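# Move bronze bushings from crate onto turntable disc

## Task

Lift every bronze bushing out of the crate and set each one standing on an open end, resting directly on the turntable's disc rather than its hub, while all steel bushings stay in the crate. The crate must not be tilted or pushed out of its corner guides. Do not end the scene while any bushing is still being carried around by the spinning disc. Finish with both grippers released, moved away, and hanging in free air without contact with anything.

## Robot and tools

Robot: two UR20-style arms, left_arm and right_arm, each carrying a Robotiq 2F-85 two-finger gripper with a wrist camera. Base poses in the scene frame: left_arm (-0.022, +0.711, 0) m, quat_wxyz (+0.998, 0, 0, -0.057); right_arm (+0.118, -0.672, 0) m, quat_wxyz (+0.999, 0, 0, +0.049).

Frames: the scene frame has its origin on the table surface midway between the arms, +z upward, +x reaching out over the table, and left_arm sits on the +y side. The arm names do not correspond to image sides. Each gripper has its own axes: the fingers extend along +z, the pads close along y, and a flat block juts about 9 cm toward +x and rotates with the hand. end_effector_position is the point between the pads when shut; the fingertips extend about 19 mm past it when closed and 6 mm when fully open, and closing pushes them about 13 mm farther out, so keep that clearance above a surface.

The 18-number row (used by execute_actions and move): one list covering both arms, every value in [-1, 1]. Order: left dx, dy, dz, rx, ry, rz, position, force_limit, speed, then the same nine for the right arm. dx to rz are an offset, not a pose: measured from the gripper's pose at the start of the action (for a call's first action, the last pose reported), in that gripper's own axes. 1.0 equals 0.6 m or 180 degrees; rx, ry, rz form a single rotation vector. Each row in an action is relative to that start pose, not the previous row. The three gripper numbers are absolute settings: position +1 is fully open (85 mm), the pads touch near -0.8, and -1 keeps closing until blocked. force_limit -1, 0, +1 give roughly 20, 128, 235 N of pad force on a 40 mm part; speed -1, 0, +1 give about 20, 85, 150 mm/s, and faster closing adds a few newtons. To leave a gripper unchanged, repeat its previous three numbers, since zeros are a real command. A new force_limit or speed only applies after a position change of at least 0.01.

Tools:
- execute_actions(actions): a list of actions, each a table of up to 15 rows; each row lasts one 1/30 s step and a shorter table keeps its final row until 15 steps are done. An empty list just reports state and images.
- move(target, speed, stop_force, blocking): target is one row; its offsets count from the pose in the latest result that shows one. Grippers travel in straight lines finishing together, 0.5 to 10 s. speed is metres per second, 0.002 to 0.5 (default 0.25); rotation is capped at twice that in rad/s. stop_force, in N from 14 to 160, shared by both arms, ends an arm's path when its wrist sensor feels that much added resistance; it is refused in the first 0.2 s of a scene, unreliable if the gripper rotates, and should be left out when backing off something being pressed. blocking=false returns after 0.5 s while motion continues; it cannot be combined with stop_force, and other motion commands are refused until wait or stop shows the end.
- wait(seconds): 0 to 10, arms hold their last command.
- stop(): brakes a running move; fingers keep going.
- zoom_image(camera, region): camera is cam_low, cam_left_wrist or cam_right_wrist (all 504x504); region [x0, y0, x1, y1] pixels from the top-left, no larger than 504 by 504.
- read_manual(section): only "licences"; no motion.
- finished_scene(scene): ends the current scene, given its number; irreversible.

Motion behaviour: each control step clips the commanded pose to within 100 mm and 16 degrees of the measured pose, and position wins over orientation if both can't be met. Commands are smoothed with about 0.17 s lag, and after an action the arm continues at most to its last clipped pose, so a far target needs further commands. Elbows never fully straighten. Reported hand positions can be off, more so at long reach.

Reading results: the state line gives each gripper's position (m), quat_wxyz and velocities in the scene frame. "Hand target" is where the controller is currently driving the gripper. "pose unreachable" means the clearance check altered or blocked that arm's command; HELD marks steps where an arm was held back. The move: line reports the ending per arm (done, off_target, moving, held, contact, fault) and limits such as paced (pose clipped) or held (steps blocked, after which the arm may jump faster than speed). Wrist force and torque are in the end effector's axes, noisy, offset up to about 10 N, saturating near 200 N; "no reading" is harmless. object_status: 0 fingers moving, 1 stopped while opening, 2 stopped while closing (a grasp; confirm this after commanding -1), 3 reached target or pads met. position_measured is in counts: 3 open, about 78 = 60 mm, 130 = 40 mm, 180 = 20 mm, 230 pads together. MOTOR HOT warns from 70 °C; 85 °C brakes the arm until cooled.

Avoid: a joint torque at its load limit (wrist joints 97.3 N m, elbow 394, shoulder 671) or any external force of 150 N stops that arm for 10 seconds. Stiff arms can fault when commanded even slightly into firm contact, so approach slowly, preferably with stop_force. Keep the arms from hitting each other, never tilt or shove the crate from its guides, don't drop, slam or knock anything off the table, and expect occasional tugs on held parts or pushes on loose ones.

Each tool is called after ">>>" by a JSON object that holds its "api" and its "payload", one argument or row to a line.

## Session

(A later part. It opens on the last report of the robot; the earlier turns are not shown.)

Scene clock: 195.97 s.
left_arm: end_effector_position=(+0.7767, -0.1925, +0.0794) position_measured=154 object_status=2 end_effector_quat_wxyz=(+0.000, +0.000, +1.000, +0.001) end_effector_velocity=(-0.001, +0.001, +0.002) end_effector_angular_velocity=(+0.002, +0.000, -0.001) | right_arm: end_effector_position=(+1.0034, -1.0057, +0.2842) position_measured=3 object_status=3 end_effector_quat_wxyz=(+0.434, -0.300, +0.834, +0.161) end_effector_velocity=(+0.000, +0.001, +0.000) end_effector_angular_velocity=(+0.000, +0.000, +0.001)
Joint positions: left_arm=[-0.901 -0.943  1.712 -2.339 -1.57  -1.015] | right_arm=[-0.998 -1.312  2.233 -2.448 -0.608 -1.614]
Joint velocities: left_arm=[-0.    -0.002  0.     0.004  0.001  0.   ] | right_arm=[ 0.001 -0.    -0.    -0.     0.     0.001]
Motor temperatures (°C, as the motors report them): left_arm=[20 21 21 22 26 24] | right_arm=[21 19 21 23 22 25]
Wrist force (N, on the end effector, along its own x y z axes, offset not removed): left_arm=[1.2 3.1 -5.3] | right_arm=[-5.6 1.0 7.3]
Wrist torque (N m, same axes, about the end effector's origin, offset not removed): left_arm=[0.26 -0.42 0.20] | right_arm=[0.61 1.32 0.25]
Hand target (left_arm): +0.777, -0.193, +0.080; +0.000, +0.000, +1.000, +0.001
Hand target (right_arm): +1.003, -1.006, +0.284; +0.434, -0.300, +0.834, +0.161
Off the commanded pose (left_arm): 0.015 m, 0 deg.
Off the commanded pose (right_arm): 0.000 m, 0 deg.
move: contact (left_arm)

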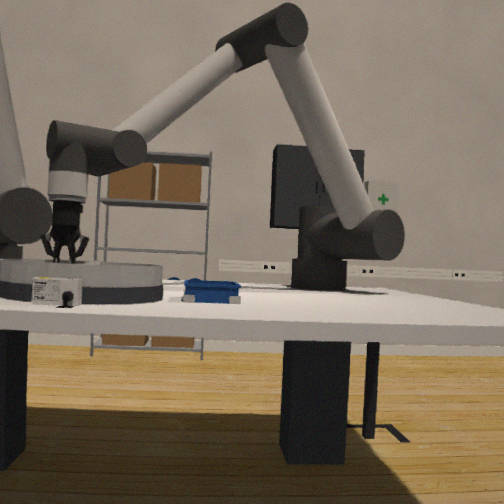

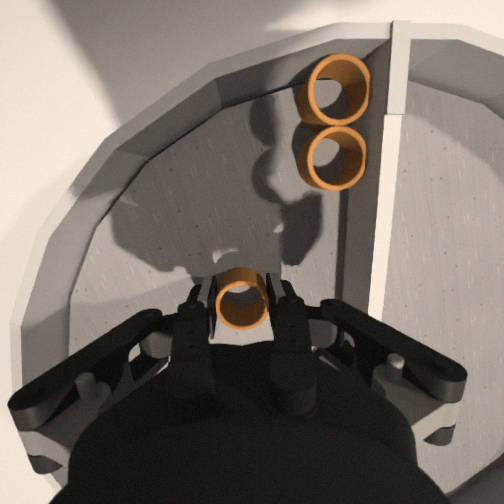

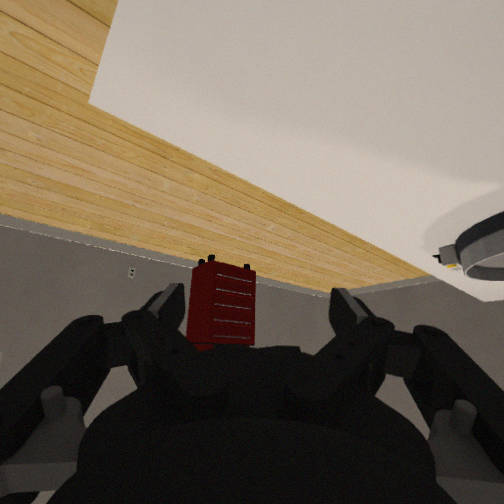

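>>> {"api": "execute_actions", "payload": {
  "actions": [
    [[0,0,0,0,0,0,0,-0.5,0.5,0,0,0,0,0,0,1,0,0]],
    [[0,0,0,0,0,0,0,-0.5,0.5,0,0,0,0,0,0,1,0,0]]
  ]
}}

>>> {"api": "move", "payload": {
  "target": [0,0,-0.25,0,0,0,0,-0.5,0.5,0,0,0,0,0,0,1,0,0],
  "speed": 0.15
}}

>>> {"api": "wait", "payload": {
  "seconds": 5
}}

Scene clock: 204.17 s.
left_arm: end_effector_position=(+0.7767, -0.1926, +0.0795) position_measured=129 object_status=3 end_effector_quat_wxyz=(+0.000, +0.000, +1.000, +0.001) end_effector_velocity=(+0.002, +0.002, -0.000) end_effector_angular_velocity=(+0.001, -0.000, +0.002) | right_arm: end_effector_position=(+1.0034, -1.0057, +0.2842) position_measured=3 object_status=3 end_effector_quat_wxyz=(+0.434, -0.300, +0.834, +0.161) end_effector_velocity=(+0.000, +0.001, -0.000) end_effector_angular_velocity=(+0.000, +0.000, +0.002)
Joint positions: left_arm=[-0.901 -0.943  1.712 -2.339 -1.57  -1.015] | right_arm=[-0.998 -1.312  2.233 -2.448 -0.608 -1.614]
Joint velocities: left_arm=[ 0.002 -0.     0.    -0.     0.     0.   ] | right_arm=[ 0.001  0.    -0.     0.001 -0.    -0.001]
Motor temperatures (°C, as the motors report them): left_arm=[20 21 21 22 26 24] | right_arm=[21 19 21 23 22 25]
Wrist force (N, on the end effector, along its own x y z axes, offset not removed): left_arm=[1.1 4.6 -9.7] | right_arm=[-4.0 2.3 8.0]
Wrist torque (N m, same axes, about the end effector's origin, offset not removed): left_arm=[0.43 -0.31 0.17] | right_arm=[0.75 0.93 0.19]
Hand target (left_arm): +0.777, -0.193, +0.079; +0.000, +0.000, +1.000, +0.001
Hand target (right_arm): +1.003, -1.006, +0.284; +0.434, -0.300, +0.834, +0.161
Off the commanded pose (left_arm): 0.000 m, 0 deg.
Off the commanded pose (right_arm): 0.000 m, 0 deg.
Step readings (end_effector_position; steps 1 to 15: 1st action; 16 to 30: 2nd action):
0: left_arm (+0.7768, -0.1927, +0.0799) | right_arm (+1.0034, -1.0057, +0.2842)
1: left_arm (+0.7768, -0.1927, +0.0799) | right_arm (+1.0034, -1.0057, +0.2842)
2: left_arm (+0.7768, -0.1927, +0.0799) | right_arm (+1.0034, -1.0057, +0.2842)
4: left_arm (+0.7768, -0.1927, +0.0798) | right_arm (+1.0034, -1.0057, +0.2842)
8: left_arm (+0.7768, -0.1926, +0.0797) | right_arm (+1.0034, -1.0057, +0.2842)
15: left_arm (+0.7768, -0.1926, +0.0795) | right_arm (+1.0034, -1.0057, +0.2842)
16: left_arm (+0.7767, -0.1926, +0.0795) | right_arm (+1.0034, -1.0057, +0.2842)
17: left_arm (+0.7767, -0.1926, +0.0795) | right_arm (+1.0034, -1.0057, +0.2842)
19: left_arm (+0.7767, -0.1926, +0.0795) | right_arm (+1.0034, -1.0057, +0.2842)
23: left_arm (+0.7767, -0.1926, +0.0795) | right_arm (+1.0034, -1.0057, +0.2842)
30: end_effector_position above

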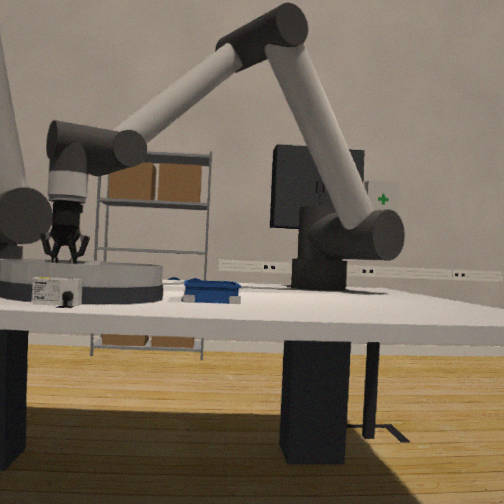

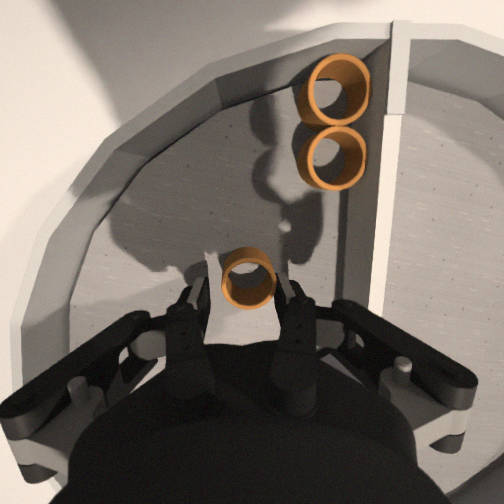

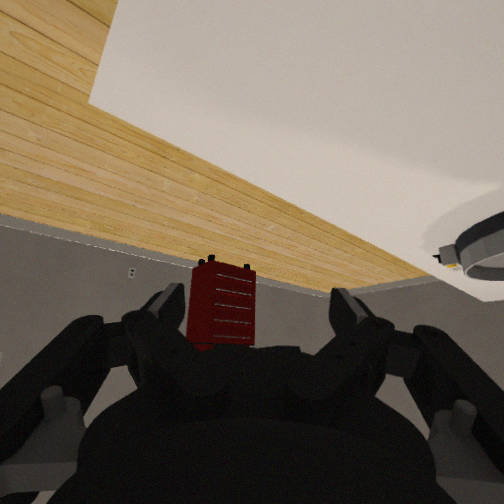

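Scene clock: 205.63 s.
left_arm: end_effector_position=(+0.7766, -0.1925, +0.2292) position_measured=129 object_status=3 end_effector_quat_wxyz=(+0.000, +0.000, +1.000, +0.001) end_effector_velocity=(-0.001, -0.002, +0.002) end_effector_angular_velocity=(-0.000, -0.001, -0.001) | right_arm: end_effector_position=(+1.0034, -1.0057, +0.2842) position_measured=3 object_status=3 end_effector_quat_wxyz=(+0.434, -0.300, +0.834, +0.161) end_effector_velocity=(+0.000, +0.001, -0.000) end_effector_angular_velocity=(+0.001, +0.001, +0.000)
Joint positions: left_arm=[-0.901 -1.053  1.648 -2.165 -1.57  -1.015] | right_arm=[-0.998 -1.312  2.233 -2.448 -0.608 -1.614]
Joint velocities: left_arm=[-0.001 -0.001 -0.002  0.003  0.001  0.   ] | right_arm=[ 0.001  0.     0.     0.    -0.     0.001]
Motor temperatures (°C, as the motors report them): left_arm=[20 21 21 22 26 24] | right_arm=[21 19 21 23 22 25]
Wrist force (N, on the end effector, along its own x y z axes, offset not removed): left_arm=[-2.4 5.2 -6.2] | right_arm=[-4.2 3.1 6.8]
Wrist torque (N m, same axes, about the end effector's origin, offset not removed): left_arm=[0.61 0.35 0.24] | right_arm=[0.98 1.15 0.22]
Hand target (left_arm): +0.777, -0.193, +0.229; +0.000, +0.000, +1.000, +0.001
Hand target (right_arm): +1.003, -1.006, +0.284; +0.434, -0.300, +0.834, +0.161
Off the commanded pose (left_arm): 0.000 m, 0 deg.
Off the commanded pose (right_arm): 0.000 m, 0 deg.
move: done

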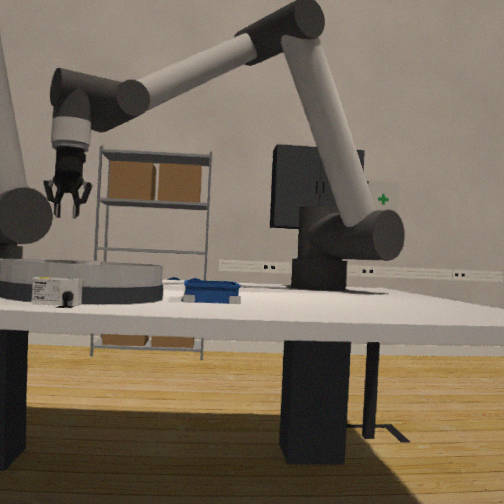

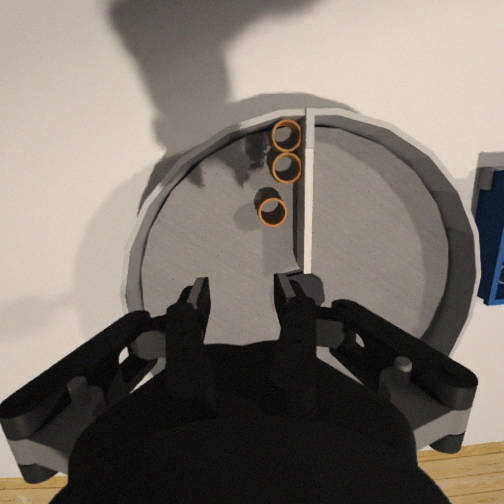

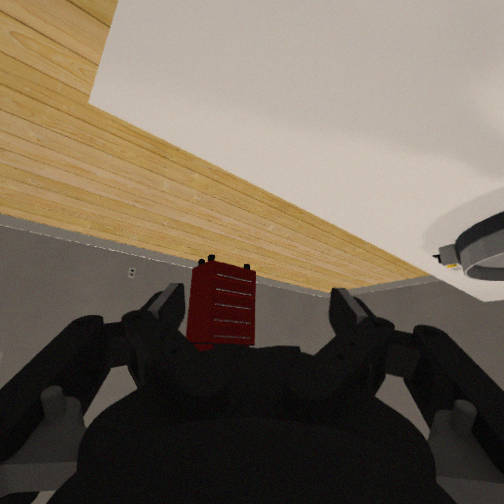

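Scene clock: 210.63 s.
left_arm: end_effector_position=(+0.7766, -0.1925, +0.2294) position_measured=129 object_status=3 end_effector_quat_wxyz=(+0.000, +0.000, +1.000, +0.001) end_effector_velocity=(-0.000, -0.000, +0.002) end_effector_angular_velocity=(-0.001, -0.001, -0.000) | right_arm: end_effector_position=(+1.0034, -1.0057, +0.2842) position_measured=3 object_status=3 end_effector_quat_wxyz=(+0.434, -0.300, +0.834, +0.161) end_effector_velocity=(+0.000, +0.000, +0.000) end_effector_angular_velocity=(+0.000, -0.000, +0.000)
Joint positions: left_arm=[-0.901 -1.053  1.648 -2.165 -1.57  -1.015] | right_arm=[-0.998 -1.312  2.233 -2.448 -0.608 -1.614]
Joint velocities: left_arm=[-0.    -0.001 -0.    -0.     0.     0.   ] | right_arm=[ 0.  0. -0. -0.  0.  0.]
Motor temperatures (°C, as the motors report them): left_arm=[20 21 21 22 26 24] | right_arm=[21 19 21 23 22 25]
Wrist force (N, on the end effector, along its own x y z axes, offset not removed): left_arm=[1.7 2.7 -5.7] | right_arm=[-6.5 -0.5 10.9]
Wrist torque (N m, same axes, about the end effector's origin, offset not removed): left_arm=[0.20 -0.57 0.10] | right_arm=[0.36 1.52 0.35]
Hand target (left_arm): +0.777, -0.193, +0.229; +0.000, +0.000, +1.000, +0.001
Hand target (right_arm): +1.003, -1.006, +0.284; +0.434, -0.300, +0.834, +0.161
Off the commanded pose (left_arm): 0.000 m, 0 deg.
Off the commanded pose (right_arm): 0.000 m, 0 deg.
wait: 5.00 s; at rest by 0.17 s

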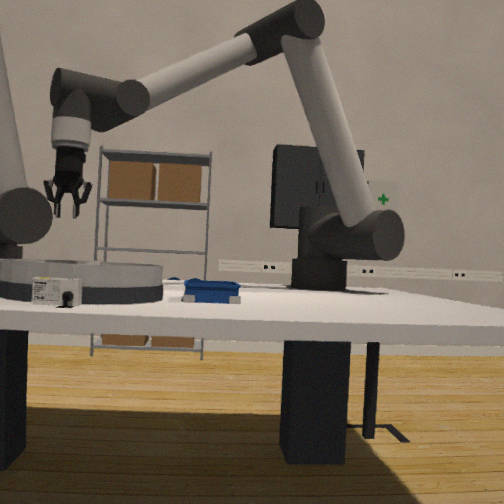

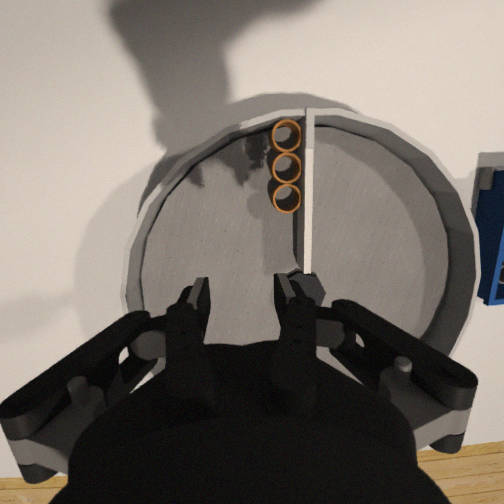

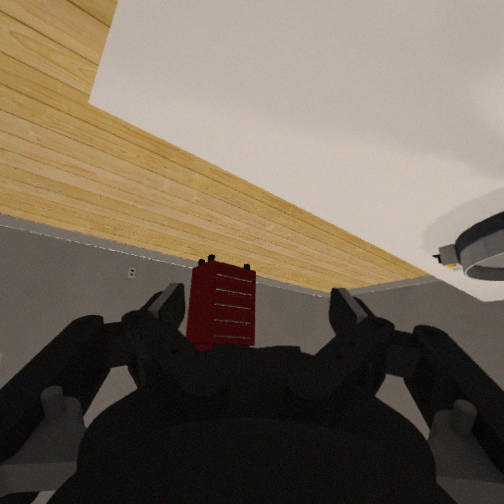

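All three bushings are lined up against the fence. I'll check the crate and confirm nothing is still moving.

>>> {"api": "move", "payload": {
  "target": [0.05,0.45,0,0,0,0,0,-0.5,0.5,0,0,0,0,0,0,1,0,0],
  "speed": 0.3
}}

Scene clock: 215.47 s.
left_arm: end_effector_position=(+0.7461, +0.0772, +0.2291) position_measured=129 object_status=3 end_effector_quat_wxyz=(+0.000, +0.000, +1.000, +0.001) end_effector_velocity=(+0.001, +0.003, +0.000) end_effector_angular_velocity=(+0.000, -0.001, +0.001) | right_arm: end_effector_position=(+1.0034, -1.0057, +0.2842) position_measured=3 object_status=3 end_effector_quat_wxyz=(+0.434, -0.300, +0.834, +0.161) end_effector_velocity=(-0.000, -0.000, +0.000) end_effector_angular_velocity=(+0.000, +0.000, -0.001)
Joint positions: left_arm=[-0.78  -1.256  1.973 -2.287 -1.57  -0.894] | right_arm=[-0.998 -1.312  2.233 -2.448 -0.608 -1.614]
Joint velocities: left_arm=[ 0.002 -0.001  0.001 -0.001  0.001  0.001] | right_arm=[-0.     0.     0.    -0.001  0.     0.001]
Motor temperatures (°C, as the motors report them): left_arm=[20 21 21 22 26 24] | right_arm=[21 19 21 23 22 25]
Wrist force (N, on the end effector, along its own x y z axes, offset not removed): left_arm=[-1.0 5.1 -12.8] | right_arm=[-5.8 -0.2 7.7]
Wrist torque (N m, same axes, about the end effector's origin, offset not removed): left_arm=[0.53 0.06 0.32] | right_arm=[0.33 1.35 0.30]
Hand target (left_arm): +0.746, +0.077, +0.229; +0.000, +0.000, +1.000, +0.001
Hand target (right_arm): +1.003, -1.006, +0.284; +0.434, -0.300, +0.834, +0.161
Off the commanded pose (left_arm): 0.001 m, 0 deg.
Off the commanded pose (right_arm): 0.000 m, 0 deg.
move: done

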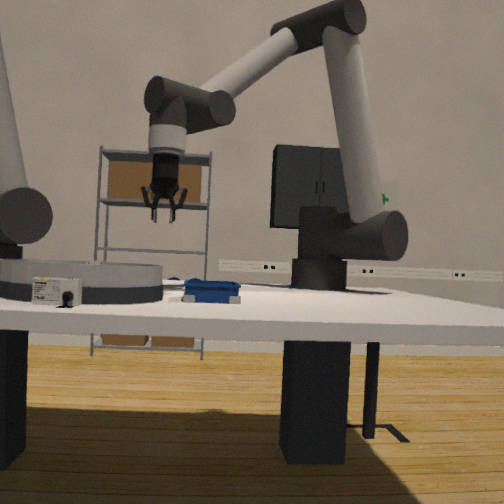

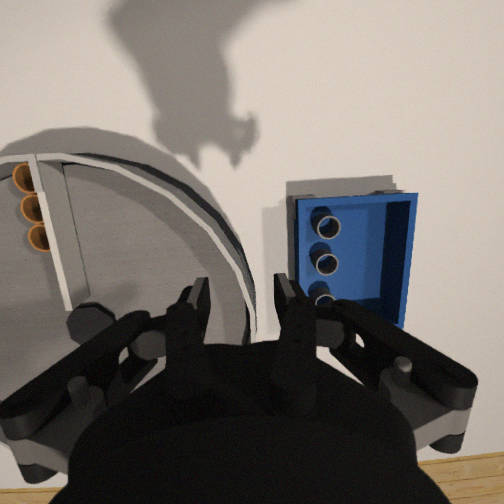

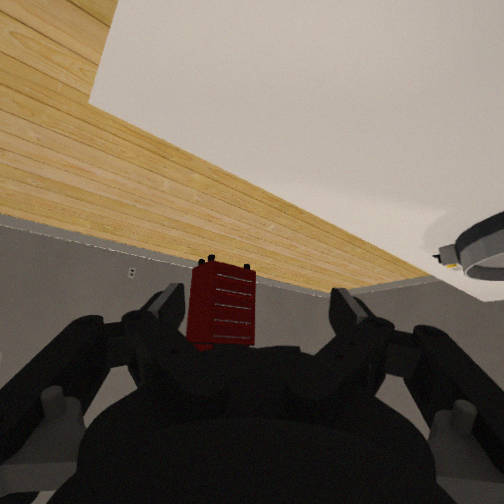

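>>> {"api": "finished_scene", "payload": {
  "scene": 2
}}

The scene is finished: the task was done.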